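# Wedge a loose end board tight against the rail

## Task

Push a wedge into the open gap at the end of the rail, with the wedge's straight face touching the loose end board, until that board is pressed snugly against the rail. The far end must stay wedged, both end boards must stand flat on the table, and all of this must hold on its own once the robot lets go.

## Robot and tools

Robot: two arms, left_arm and right_arm, each a six-joint arm with a two-finger gripper. Their bases sit at left_arm (-0.027, +0.372, 0) m, quat_wxyz (+0.998, 0, 0, +0.065), and right_arm (+0.001, -0.370, 0) m, quat_wxyz (+0.997, 0, 0, -0.077). The names are labels only, not sides of any image.

Scene frame: origin on the table surface midway between the bases, +x out over the table, +z up, left_arm on the +y side. Gripper frame: fingers point along its +z, and they open and close along its y. end_effector_position is the point between the pads, roughly 1 cm short of the fingertips. Reported hand positions can be off, more so when an arm reaches far. Joint ranges in rad, base to gripper: waist -2.618 to 3.054, shoulder 0.000 to 3.142, elbow 0.000 to 3.142, wrist pitch -1.571 to 1.571, wrist yaw -1.571 to 1.571, wrist roll -2.094 to 2.094. Elbows stop just before straight.

Row layout (used by both motion tools): one flat list of 14 numbers for both arms, each in [-1, 1]: left_arm dx, dy, dz, rx, ry, rz, opening, then right_arm dx, dy, dz, rx, ry, rz, opening. dx to rz are an offset, not a pose: a change from the gripper's measured pose, expressed in that gripper's own axes. 1.0 equals 0.6 m of travel or 180 degrees; rx, ry, rz form a single rotation vector. opening is absolute, not an offset: +1 fully open (0.093 m), -1 closed.

execute_actions(actions): a list of actions run one after another. Each action is a table of 1 to 15 rows; each row lasts one control step of 1/30 s, and if fewer than 15 rows are given the last row is repeated to fill 15 steps. Every row in an action is measured from the pose at the start of that action, not from the row before; for the first action of a call, that start is the pose in the last result of this scene. An empty list just returns state and images. Per step, the commanded pose is clipped to within 70 mm and 16 degrees of the measured pose, so large offsets take several actions, and after an action the arm goes no further than its last clipped pose. Joint friction can leave the hand up to about 31 mm short, and commands smaller than that may not move it at all. If position and orientation cannot both be met, position wins.

move(target, speed, blocking): target is one 14-number row as above, offsets counted from the pose in the latest result that shows one. Each gripper follows a straight line, turning the shorter way; both arms finish together, in 0.5 to 10 s (cut off at 10 s). speed is path top speed in m/s, 0.002 to 0.5, default 0.25; rotation is capped at twice that in rad/s. Paths ignore obstacles and the other arm; grippers lag, wander, and may exceed speed near full reach. Faster contact hits harder, and aiming further past the contact pushes harder. The opening is applied at the move's start. blocking=false returns after 0.5 s while motion continues; then use wait or stop before sending new rows or moves. The result adds a move: line with the outcome (done, off_target, moving, held, fault), limits (paced = pose clipped; held = a check blocked some steps, after which the arm may jump fast) and each gripper's remaining distance. If only one arm is named, the other finished.

wait(seconds): 0 to 10; arms hold their last commands; returns early if a running move ends. stop(): brakes the running move; needs stopping distance; fingers keep moving. zoom_image(camera, region): region [x0, y0, x1, y1] in pixels of that camera's last image, at most 504 by 504. read_manual(section): only "licences", licence texts. finished_scene(scene): give the current scene number; it ends the scene irreversibly and reports success, so the result must already be stable.

Cameras, each 896x504: cam_head_left, cam_head_right, cam_high, cam_low, cam_left_wrist, cam_right_wrist, returned in that order; approximate pinhole intrinsics are provided.

Results: a state line per arm with end_effector_position (m) and end_effector_quat_wxyz in the scene frame; Hand target lines giving the pose each controller is heading for; Joint positions, whose last entry per arm is the finger opening in m (floors at zero, so it only shows the gap when nothing blocks the fingers); joint torques (offset, scaled and noisy, nonzero even in free air); grip_measured, the gripper motor position on the -1..+1 scale. A pose unreachable line means the clearance check altered or blocked that arm's command. FAULT lines report an arm stop.

Gripping: pads touch at about -0.94 and each mm of object width adds about 0.0208; readings carry a fixed bias up to 0.02. Sending a number below the width reading squeezes harder, up to roughly 50 to 62 N per pad (less for parts under about 5 mm). Keep sending the same closing number to keep a grip. For an arm that should stay still, send the offset back to its desired pose in a reply's first call and zeros afterwards, always with its proper opening.

Heat: holding loads warms motors. MOTOR HOT appears from 75 °C; at 90 °C the arm is halted for 10 s; at 100 °C it goes limp and drops. Both are OVER-TEMPERATURE FAULT lines.

Avoid: knocking anything off the table, letting the arms collide or press on each other, drops, slips, slams and very hard shoves. Brief external tugs on held parts or pushes on loose items may happen.

Each tool is called after "Call:" by a JSON object that holds its "op" and its "data", one argument or row to a line.

## Session

I'll start by looking at the scene.

Call:
{"op": "execute_actions", "data": {
  "actions": []
}}

Scene clock: 0.00 s.
left_arm: end_effector_position=(+0.2115, +0.3301, +0.3008) grip_measured=+0.985 end_effector_quat_wxyz=(+0.274, -0.120, +0.878, -0.374) | right_arm: end_effector_position=(+0.3192, -0.5502, +0.2027) grip_measured=+0.996 end_effector_quat_wxyz=(-0.191, +0.622, -0.710, +0.269)
Joint positions: left_arm=[ 0.252  1.076  1.313 -1.31   0.866 -0.123  0.092] | right_arm=[-0.472  1.385  1.229 -0.781 -0.24  -1.986  0.093]
Joint velocities: left_arm=[ 0.022 -0.012 -0.002  0.007  0.022  0.007 -0.   ] | right_arm=[-0.007  0.007 -0.007  0.022 -0.022 -0.022  0.   ]
Joint torques (N m, as the arm reports them, + toward a larger angle): no reading
Motor temperatures (°C, as the motors report them): left_arm=[26 27 27 28 27 26] | right_arm=[28 28 28 31 29 29]
Hand target (left_arm): +0.212, +0.330, +0.301; +0.274, -0.120, +0.878, -0.374
Hand target (right_arm): +0.319, -0.550, +0.203; +0.191, -0.622, +0.710, -0.269

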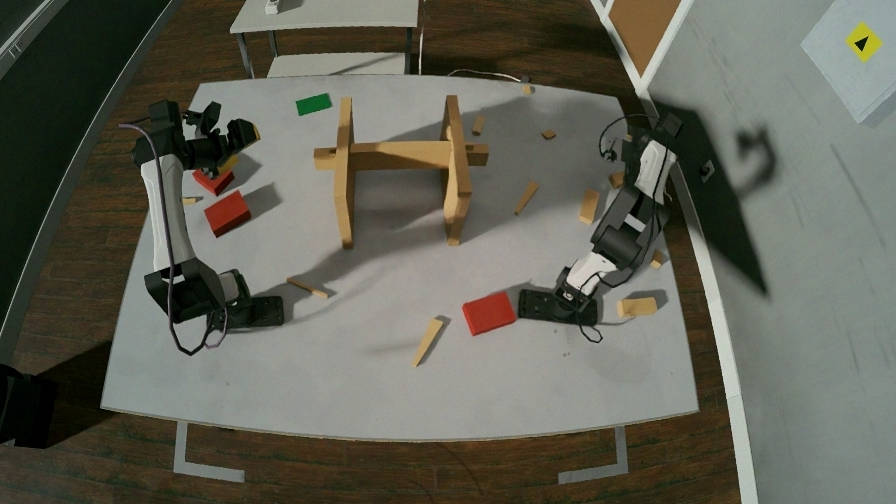

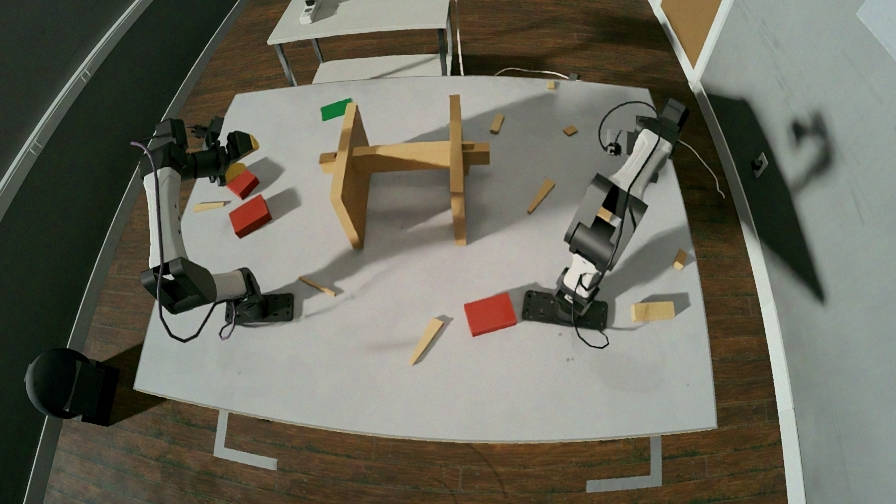

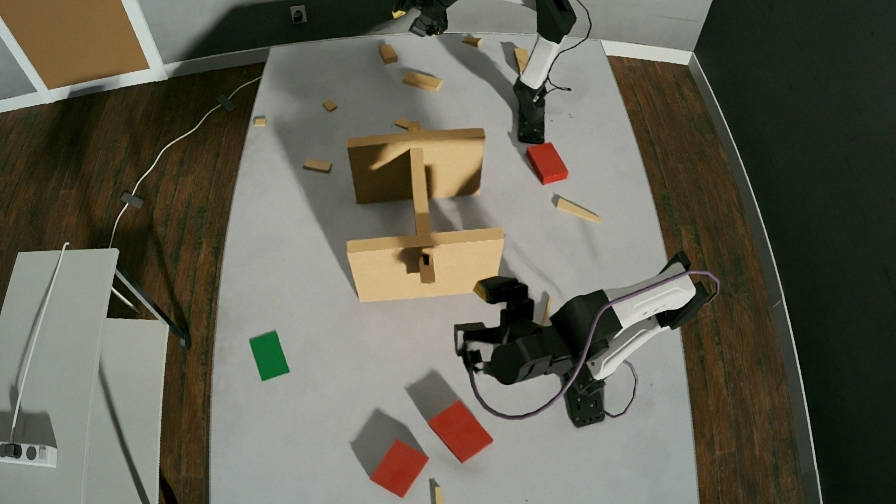

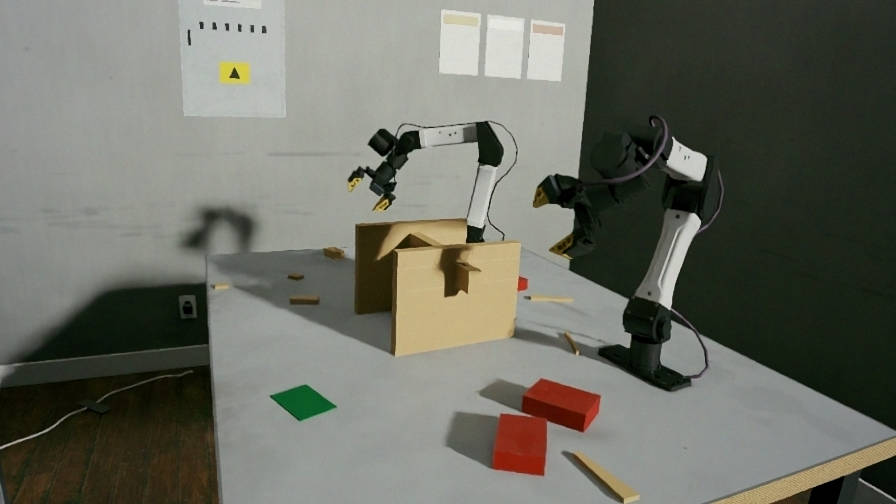

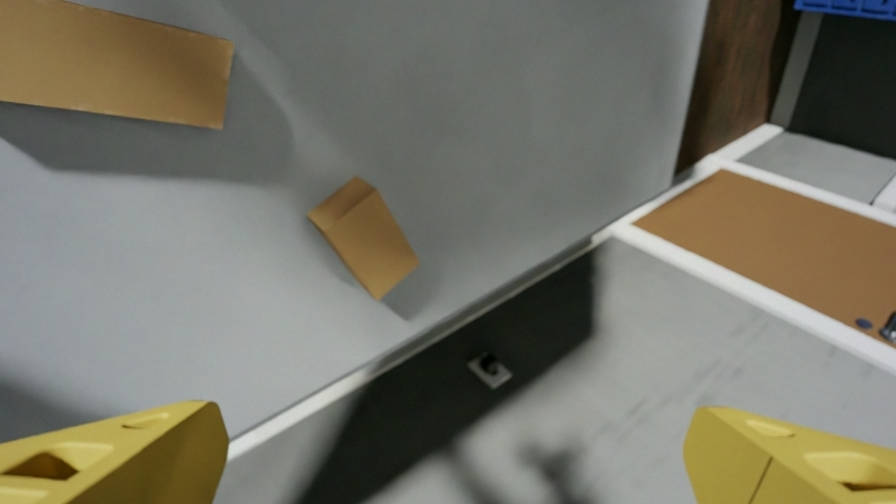

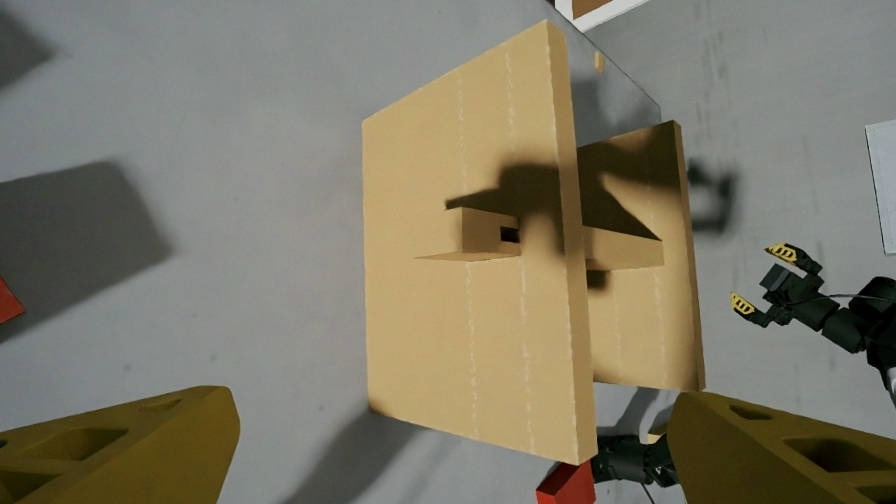

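Call:
{"op": "zoom_image", "data": {
  "camera": "cam_right_wrist",
  "region": [300, 100, 750, 400]
}}

Call:
{"op": "zoom_image", "data": {
  "camera": "cam_high",
  "region": [300, 80, 620, 320]
}}

Call:
{"op": "zoom_image", "data": {
  "camera": "cam_head_left",
  "region": [250, 70, 650, 390]
}}

Call:
{"op": "zoom_image", "data": {
  "camera": "cam_low",
  "region": [300, 180, 700, 504]
}}

Region (300, 100, 750, 400) of cam_right_wrist's 896x504 image, scaled by 1.120, with more detail than that image has.

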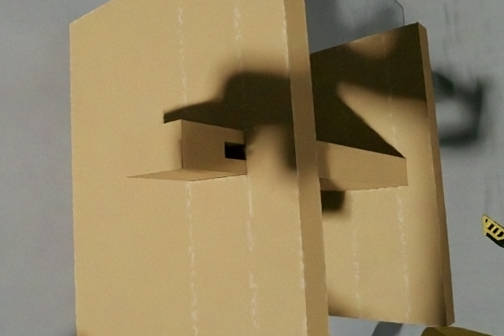

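Region (300, 80, 620, 320) of cam_high's 896x504 image, scaled by 1.575, with more detail than that image has; it fills the top 378 rows of this view, and the rest is white.

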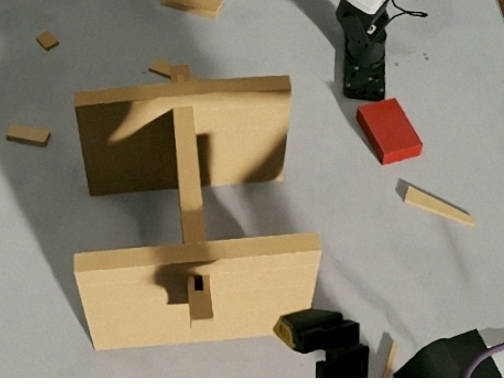

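Region (250, 70, 650, 390) of cam_head_left's 896x504 image, scaled by 1.260, with more detail than that image has; it fills the top 403 rows of this view, and the rest is white.

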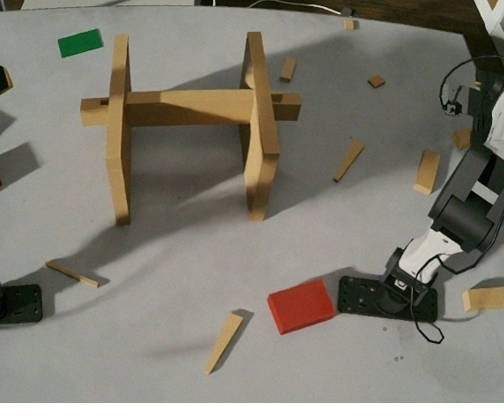

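Region (300, 180, 700, 504) of cam_low's 896x504 image, scaled by 1.260, with more detail than that image has; it fills the top 408 rows of this view, and the rest is white.

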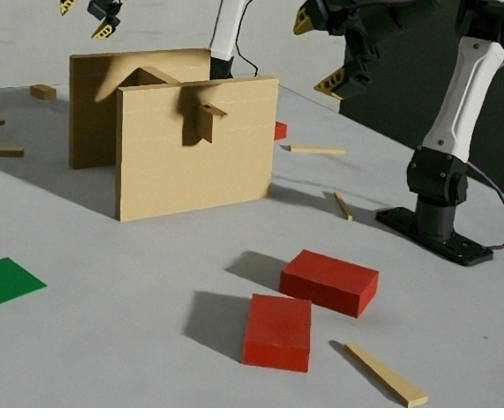

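Call:
{"op": "zoom_image", "data": {
  "camera": "cam_head_left",
  "region": [380, 290, 500, 390]
}}

Call:
{"op": "zoom_image", "data": {
  "camera": "cam_head_left",
  "region": [260, 250, 380, 330]
}}

Call:
{"op": "zoom_image", "data": {
  "camera": "cam_head_left",
  "region": [440, 80, 620, 240]
}}

Call:
{"op": "zoom_image", "data": {
  "camera": "cam_head_right",
  "region": [170, 150, 310, 250]
}}

Call:
{"op": "zoom_image", "data": {
  "camera": "cam_low",
  "region": [500, 260, 700, 504]
}}

Region (380, 290, 500, 390) of cam_head_left's 896x504 image, scaled by 4.200, with more detail than that image has.

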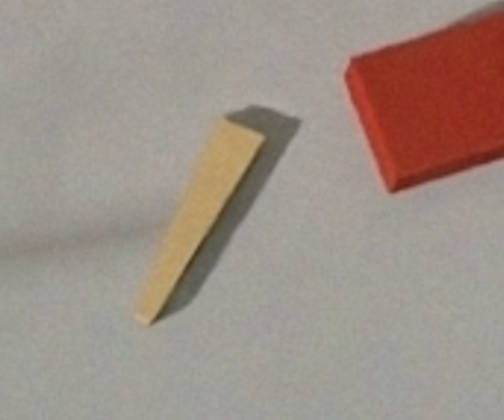

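Region (260, 250, 380, 330) of cam_head_left's 896x504 image, scaled by 4.200, with more detail than that image has.

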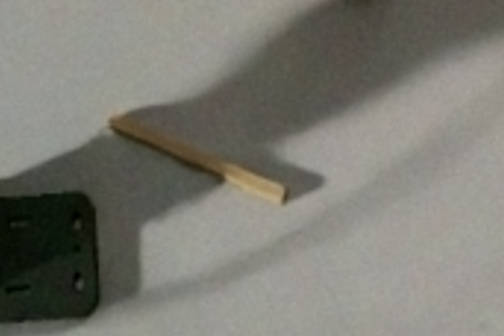

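Region (440, 80, 620, 240) of cam_head_left's 896x504 image, scaled by 2.800, with more detail than that image has.

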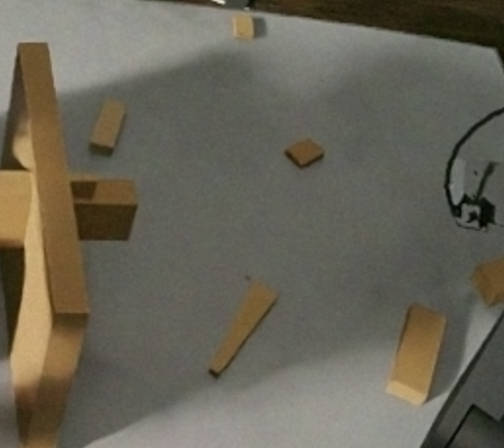

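Region (170, 150, 310, 250) of cam_head_right's 896x504 image, scaled by 3.600, with more detail than that image has; it fills the top 360 rows of this view, and the rest is white.

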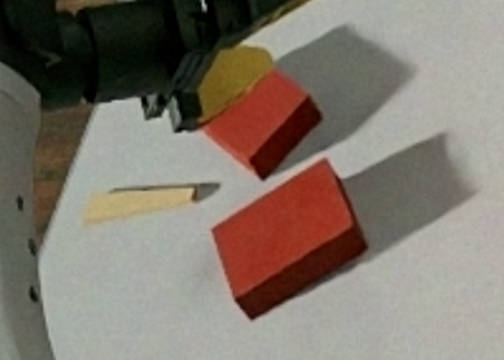

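Region (500, 260, 700, 504) of cam_low's 896x504 image, scaled by 2.066, with more detail than that image has; it fills the left 413 columns of this view, and the rest is white.

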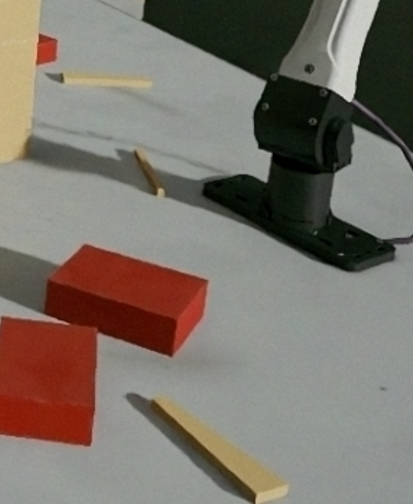

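Call:
{"op": "zoom_image", "data": {
  "camera": "cam_right_wrist",
  "region": [400, 180, 560, 290]
}}

Call:
{"op": "zoom_image", "data": {
  "camera": "cam_high",
  "region": [380, 110, 470, 170]
}}

Call:
{"op": "zoom_image", "data": {
  "camera": "cam_high",
  "region": [380, 220, 480, 300]
}}

Call:
{"op": "zoom_image", "data": {
  "camera": "cam_head_right",
  "region": [430, 120, 510, 190]
}}

Region (400, 180, 560, 290) of cam_right_wrist's 896x504 image, scaled by 3.150, with more detail than that image has; it fills the top 346 rows of this view, and the rest is white.

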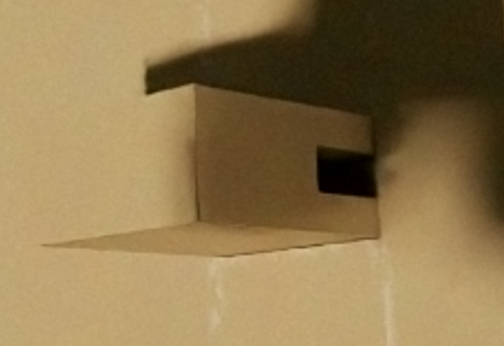

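Region (380, 110, 470, 170) of cam_high's 896x504 image, scaled by 5.600, with more detail than that image has.

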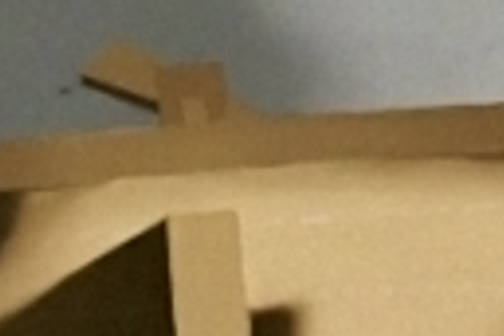

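Region (380, 220, 480, 300) of cam_high's 896x504 image, scaled by 5.040, with more detail than that image has; it fills the top 403 rows of this view, and the rest is white.

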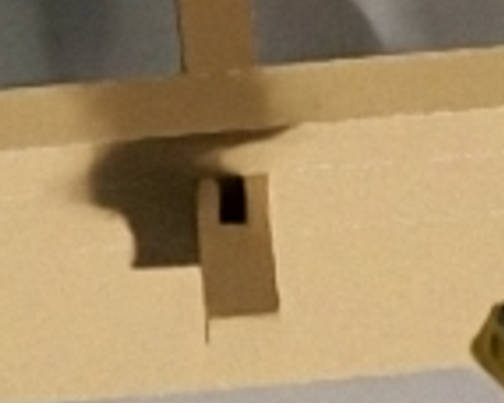

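Region (430, 120, 510, 190) of cam_head_right's 896x504 image, scaled by 6.300, with more detail than that image has; it fills the top 441 rows of this view, and the rest is white.

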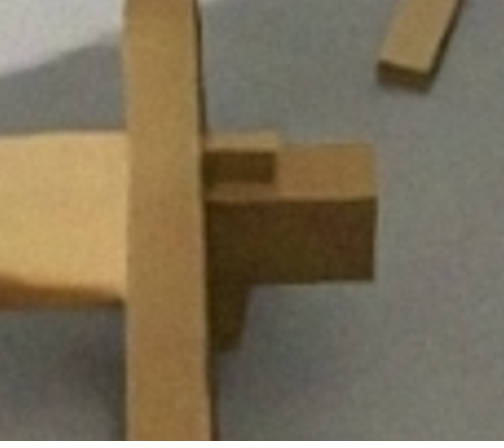

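Call:
{"op": "move", "data": {
  "target": [0.4020, -0.2745, 0.0452, 0.1260, 0.1780, 0.4951, 0.0, -0.4308, 0.1018, -0.0031, -0.1624, 0.1899, 0.5874, 0.0],
  "speed": 0.35
}}

Scene clock: 123.53 s.
left_arm: end_effector_position=(+0.0329, +0.1054, +0.2968) grip_measured=+0.001 end_effector_quat_wxyz=(+0.227, +0.664, +0.674, -0.231) | right_arm: end_effector_position=(+0.3047, -0.3022, +0.1421) grip_measured=+0.001 end_effector_quat_wxyz=(-0.002, +0.249, +0.968, -0.017)
Joint positions: left_arm=[-1.347  1.169  1.485 -1.258  0.216  0.269  0.045] | right_arm=[ 0.389  1.736  1.538 -1.391  0.028  0.74   0.045]
Joint velocities: left_arm=[-0.012 -0.037 -0.007 -0.007 -0.11  -0.037  0.001] | right_arm=[ 0.002  0.002 -0.002  0.037  0.007  0.007  0.   ]
Joint torques (N m, as the arm reports them, + toward a larger angle): left_arm=[-0.63 -1.35  8.58  1.47  0.09  0.16] | right_arm=[ 1.44 -7.32  7.82  0.22  0.09  0.19]
Motor temperatures (°C, as the motors report them): left_arm=[26 28 35 33 27 26] | right_arm=[28 31 36 36 29 29]
Hand target (left_arm): +0.031, +0.103, +0.301; +0.229, +0.670, +0.667, -0.230
Hand target (right_arm): +0.306, -0.296, +0.145; -0.005, +0.248, +0.969, -0.012
Off the commanded pose (left_arm): 0.014 m, 2 deg.
Off the commanded pose (right_arm): 0.015 m, 2 deg.
move: off_target (left_arm, right_arm)

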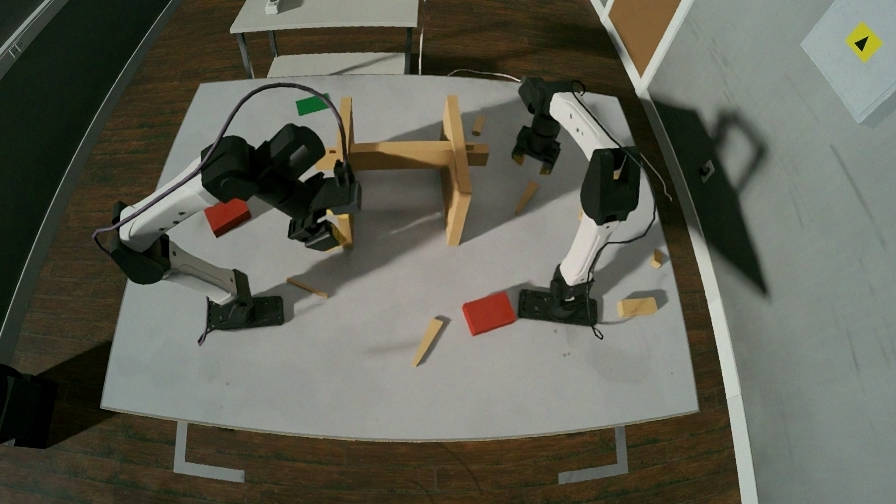

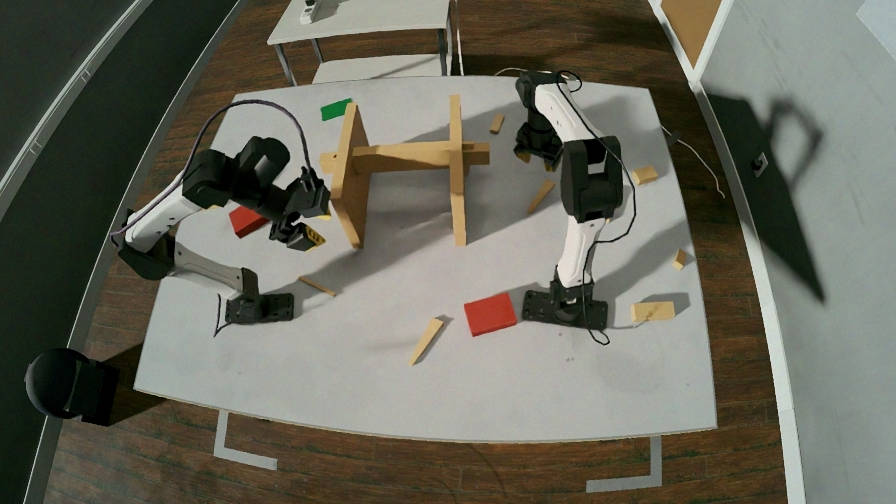

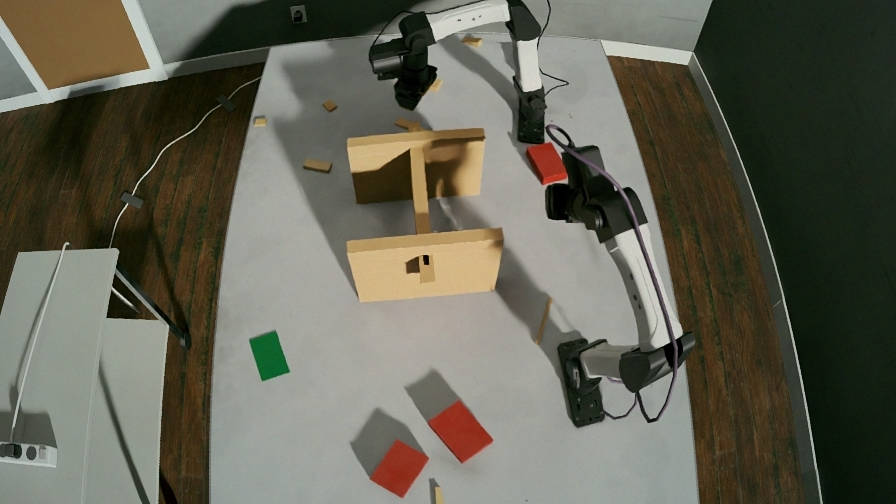

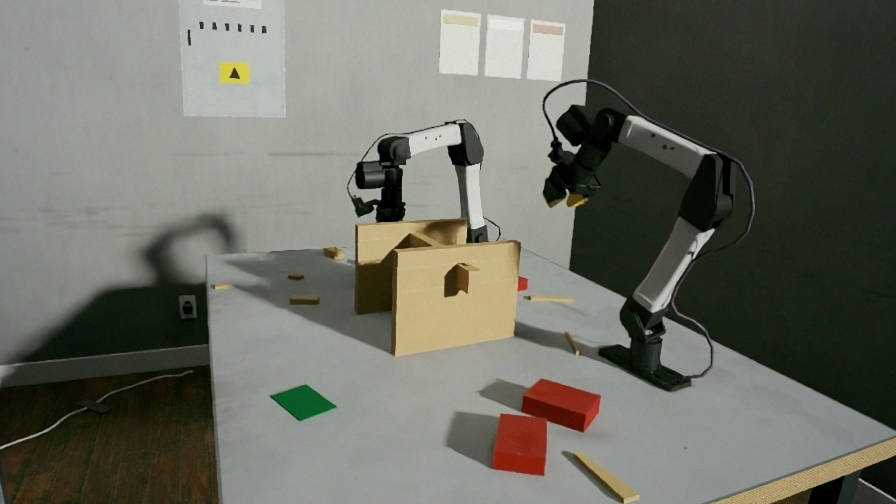

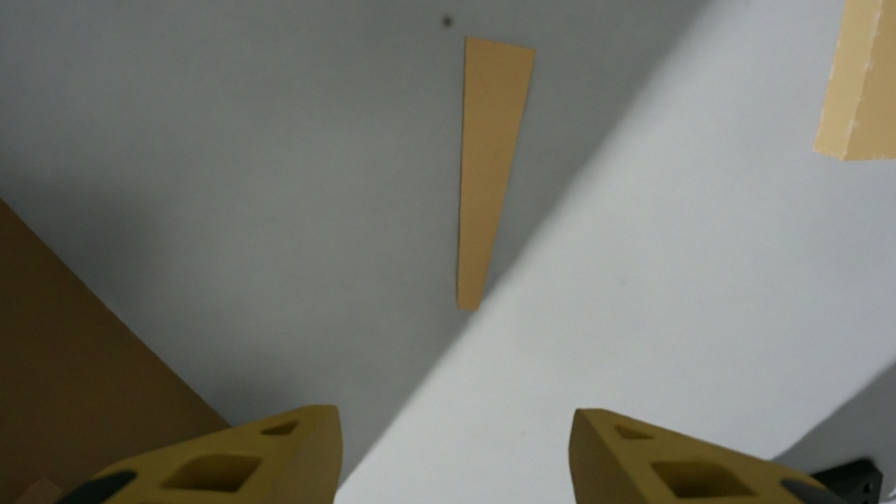

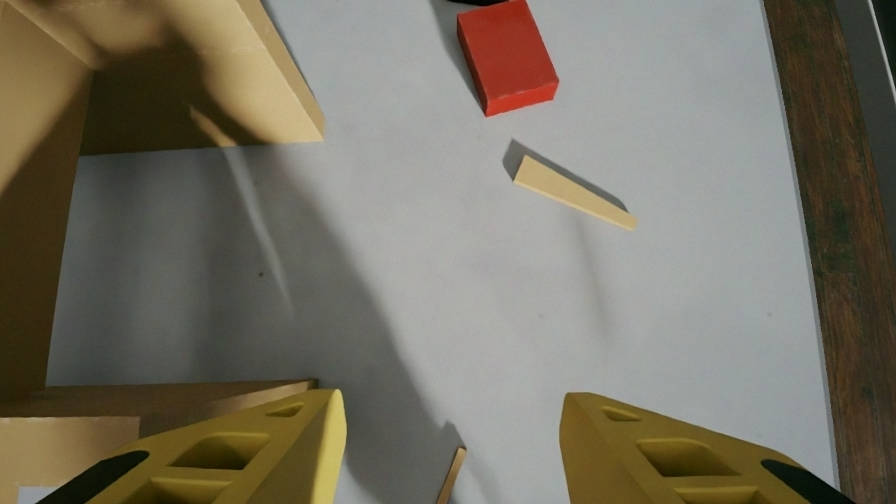

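Call:
{"op": "zoom_image", "data": {
  "camera": "cam_right_wrist",
  "region": [480, 130, 660, 250]
}}

Call:
{"op": "zoom_image", "data": {
  "camera": "cam_left_wrist",
  "region": [330, 0, 660, 330]
}}

Call:
{"op": "zoom_image", "data": {
  "camera": "cam_low",
  "region": [540, 424, 660, 504]
}}

Region (480, 130, 660, 250) of cam_right_wrist's 896x504 image, scaled by 2.800, with more detail than that image has.

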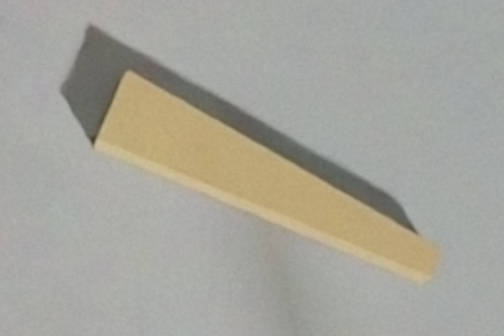

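Region (330, 0, 660, 330) of cam_left_wrist's 896x504 image, scaled by 1.527, with more detail than that image has.

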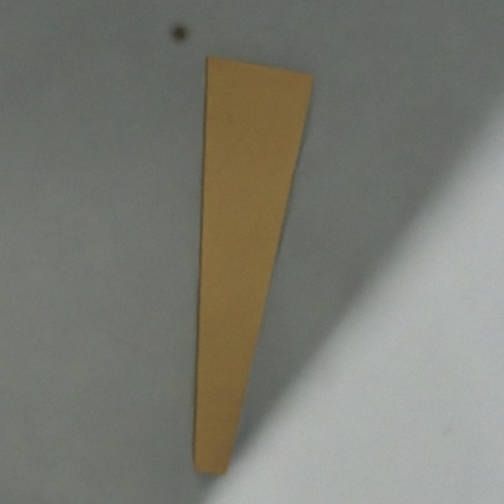

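Region (540, 424, 660, 504) of cam_low's 896x504 image, scaled by 4.200, with more detail than that image has.

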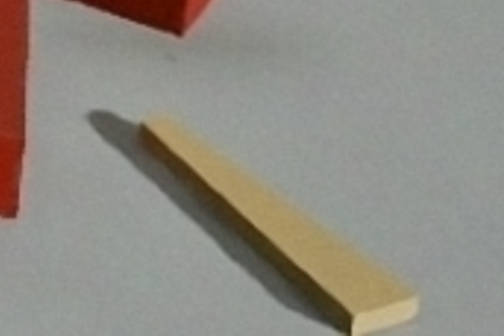

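Call:
{"op": "zoom_image", "data": {
  "camera": "cam_high",
  "region": [400, 454, 480, 504]
}}

Call:
{"op": "zoom_image", "data": {
  "camera": "cam_head_right",
  "region": [150, 170, 270, 250]
}}

Call:
{"op": "zoom_image", "data": {
  "camera": "cam_low",
  "region": [440, 360, 700, 504]
}}

Region (400, 454, 480, 504) of cam_high's 896x504 image, scaled by 6.300, with more detail than that image has; it fills the top 315 rows of this view, and the rest is white.

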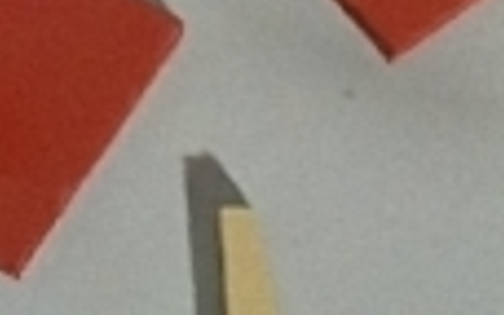

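Region (150, 170, 270, 250) of cam_head_right's 896x504 image, scaled by 4.200, with more detail than that image has.

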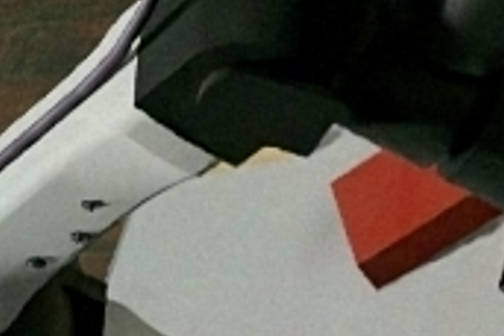

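Region (440, 360, 700, 504) of cam_low's 896x504 image, scaled by 1.938, with more detail than that image has; it fills the top 279 rows of this view, and the rest is white.

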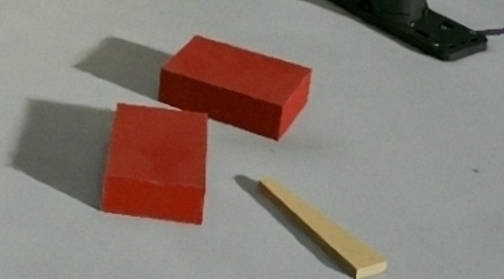

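Call:
{"op": "move", "data": {
  "target": [0.5438, 0.2868, -0.0945, -0.1655, 0.1626, -0.4756, 0.0, 0, 0, 0, 0, 0, 0, 0.0],
  "speed": 0.4
}}

Call:
{"op": "move", "data": {
  "target": [-0.1333, 0.3167, 0.0, 0, 0, -0.548, 0.0, 0, 0, 0, 0, 0, 0, 0.0],
  "speed": 0.4
}}

Scene clock: 218.43 s.
left_arm: end_effector_position=(+0.1889, +0.3894, +0.1380) grip_measured=+0.002 end_effector_quat_wxyz=(-0.014, +0.006, +1.000, -0.024) | right_arm: end_effector_position=(+0.3046, -0.3021, +0.1421) grip_measured=+0.001 end_effector_quat_wxyz=(-0.002, +0.251, +0.968, -0.017)
Joint positions: left_arm=[-0.018  1.391  1.178 -1.391  0.044  0.126  0.045] | right_arm=[ 0.389  1.736  1.538 -1.391  0.028  0.743  0.045]
Joint velocities: left_arm=[-0.012 -0.007  0.002 -0.037  0.081 -0.095 -0.002] | right_arm=[ 0.002  0.012 -0.002  0.022 -0.037 -0.022 -0.   ]
Joint torques (N m, as the arm reports them, + toward a larger angle): left_arm=[ 0.88 -3.64  7.93  0.46  0.02  0.03] | right_arm=[ 0.4  -8.19  5.82  0.36  0.23  0.11]
Motor temperatures (°C, as the motors report them): left_arm=[27 28 40 35 27 26] | right_arm=[28 34 40 33 29 29]
Hand target (left_arm): +0.196, +0.394, +0.140; -0.004, -0.004, +1.000, -0.019
Hand target (right_arm): +0.305, -0.302, +0.142; -0.002, +0.249, +0.968, -0.017
Off the commanded pose (left_arm): 0.015 m, 3 deg.
Off the commanded pose (right_arm): 0.000 m, 0 deg.
move: off_target (left_arm)

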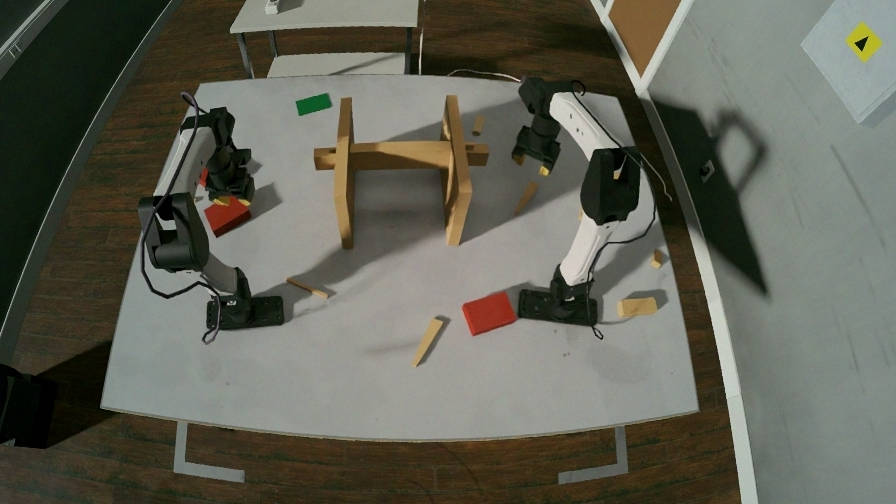

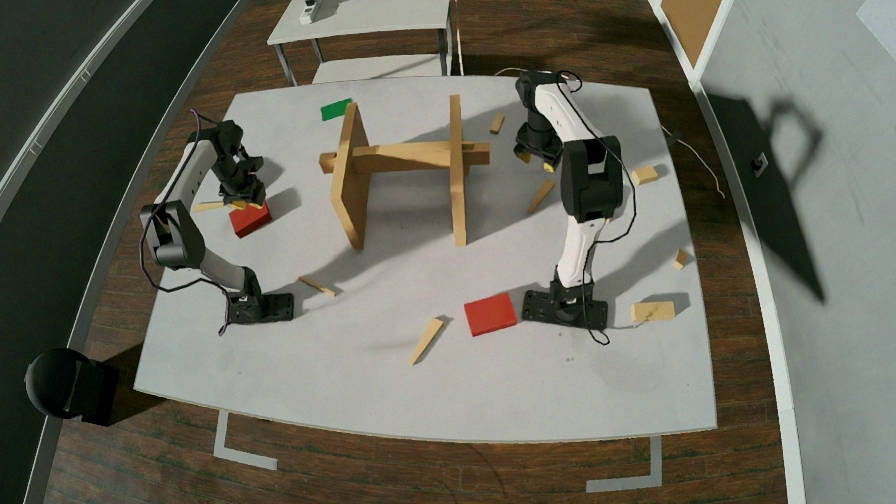

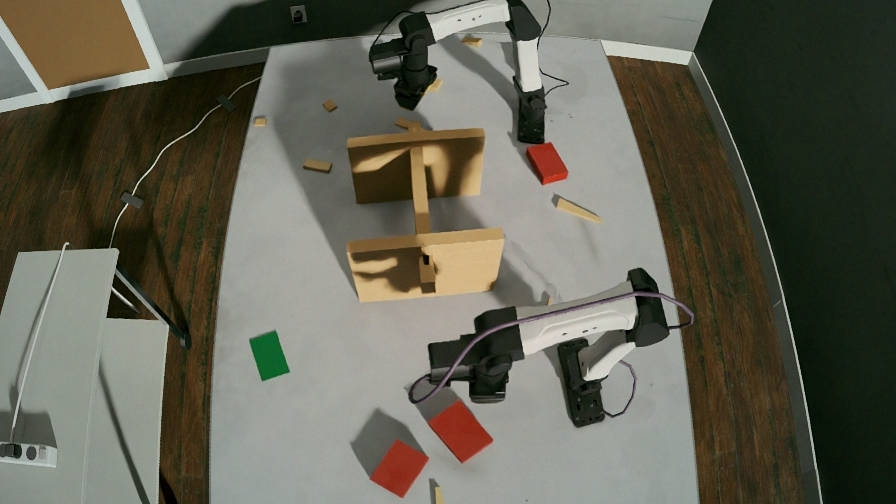

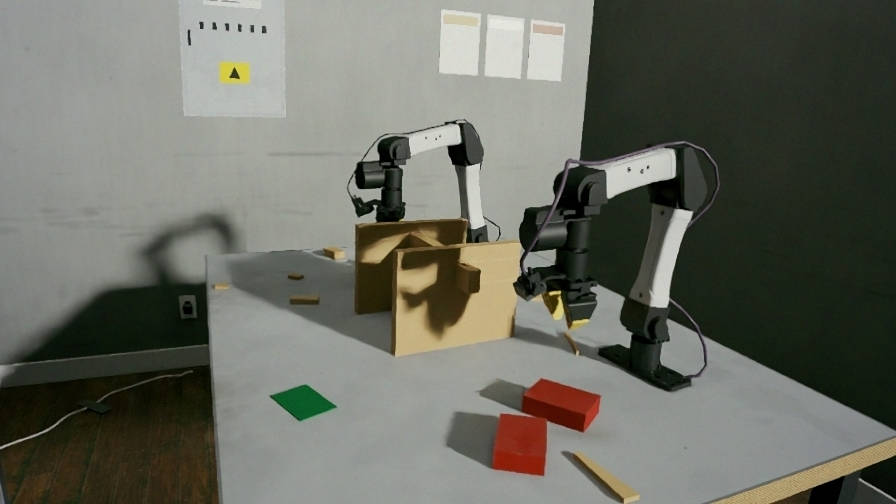

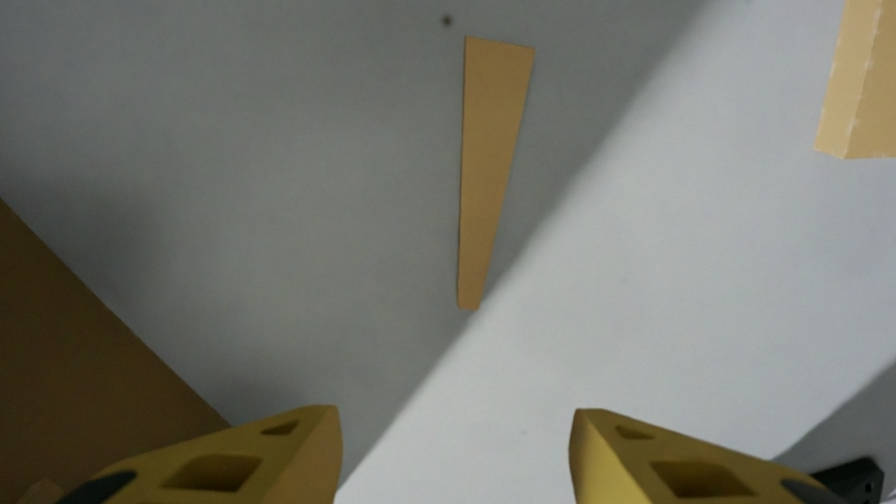

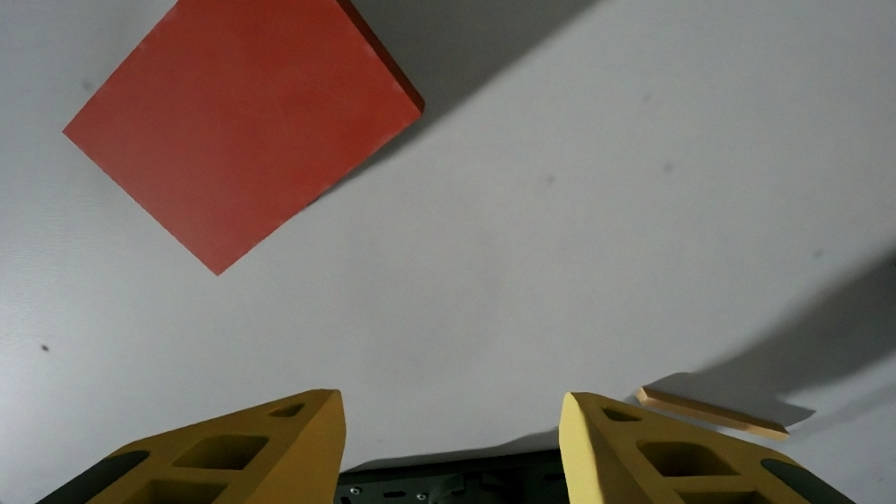

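Scene clock: 221.23 s.
left_arm: end_effector_position=(+0.2732, +0.5717, +0.1299) grip_measured=+0.002 end_effector_quat_wxyz=(+0.027, +0.748, -0.663, +0.015) | right_arm: end_effector_position=(+0.3046, -0.3021, +0.1421) grip_measured=+0.001 end_effector_quat_wxyz=(-0.002, +0.251, +0.968, -0.017)
Joint positions: left_arm=[ 0.475  1.958  1.773 -1.43   0.042 -1.084  0.045] | right_arm=[ 0.389  1.736  1.538 -1.391  0.028  0.743  0.045]
Joint velocities: left_arm=[ 0.002  0.007 -0.012 -0.022 -0.022 -0.022  0.001] | right_arm=[ 0.007  0.002  0.017 -0.022 -0.022  0.022 -0.001]
Joint torques (N m, as the arm reports them, + toward a larger angle): left_arm=[ 0.89 -8.52  8.46  0.11 -0.04  0.01] | right_arm=[ 0.41 -8.21  5.82  0.36  0.22  0.15]
Motor temperatures (°C, as the motors report them): left_arm=[27 29 40 35 27 26] | right_arm=[28 34 40 33 29 29]
Hand target (left_arm): +0.272, +0.577, +0.132; +0.027, +0.754, -0.656, +0.012
Hand target (right_arm): +0.305, -0.302, +0.142; -0.002, +0.251, +0.968, -0.017
Off the commanded pose (left_arm): 0.008 m, 2 deg.
Off the commanded pose (right_arm): 0.000 m, 0 deg.
move: done

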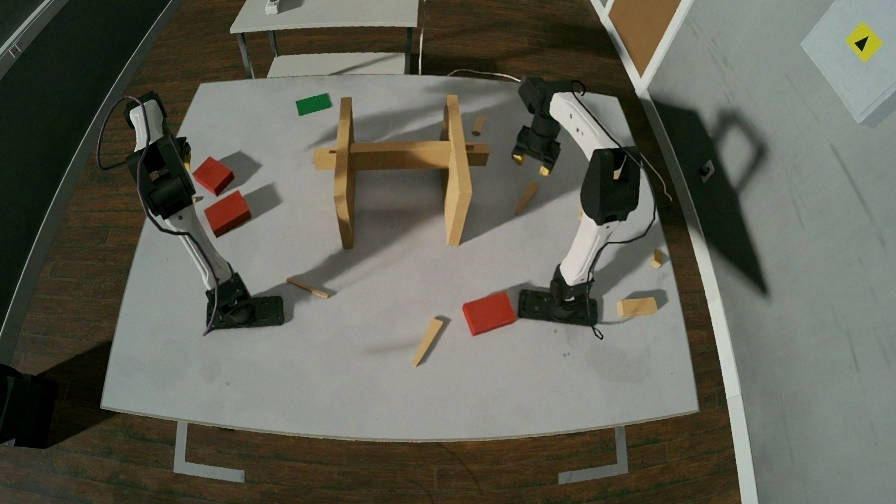

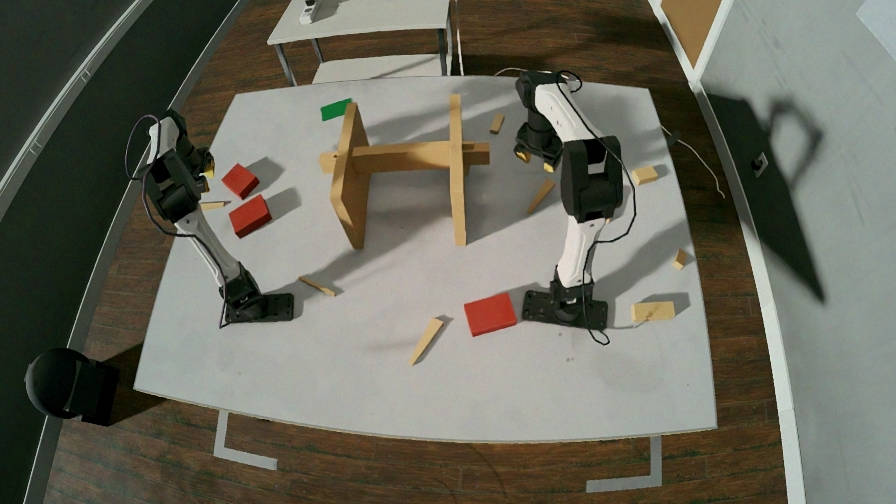

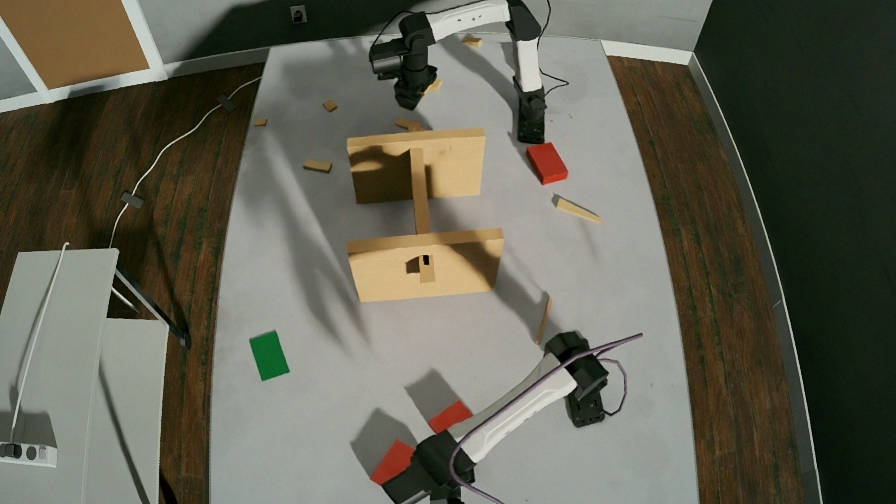

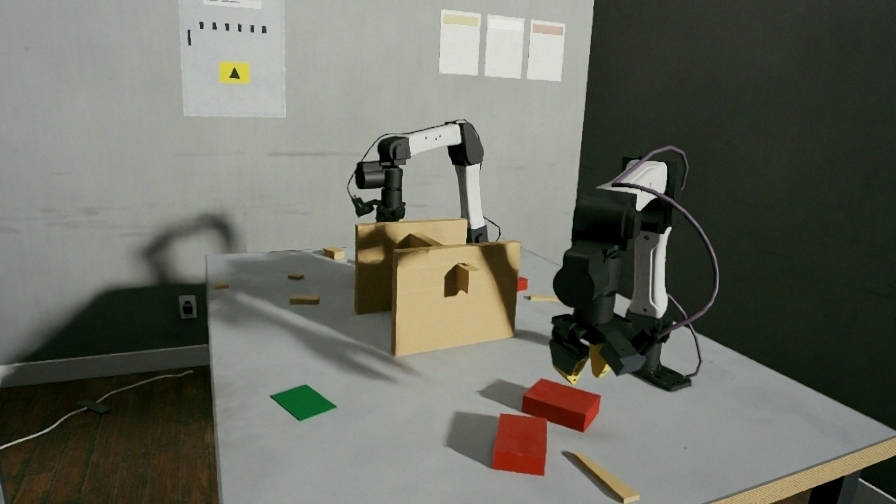

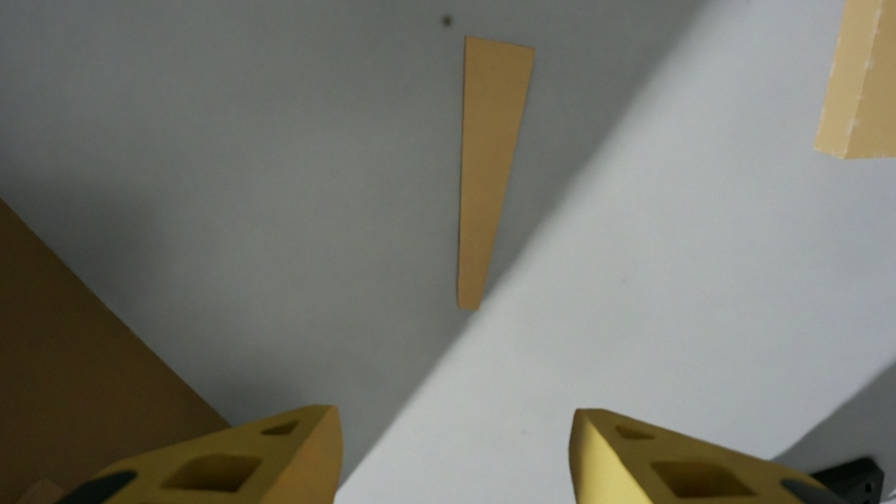

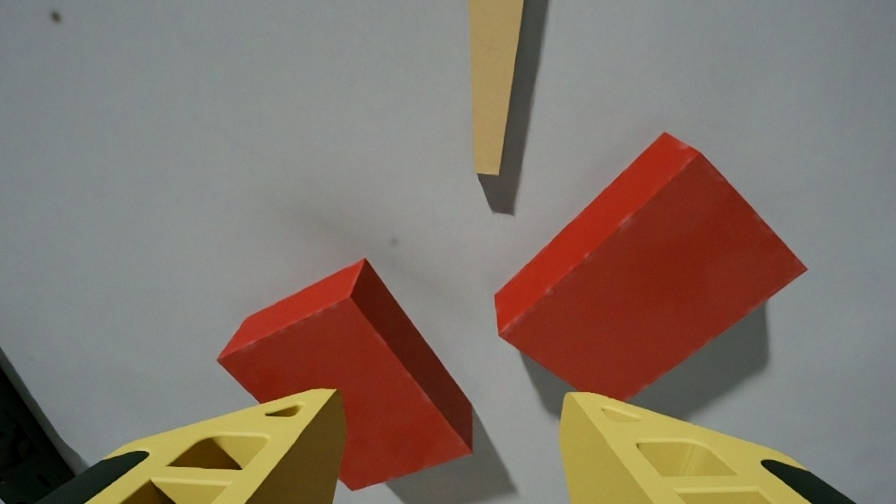

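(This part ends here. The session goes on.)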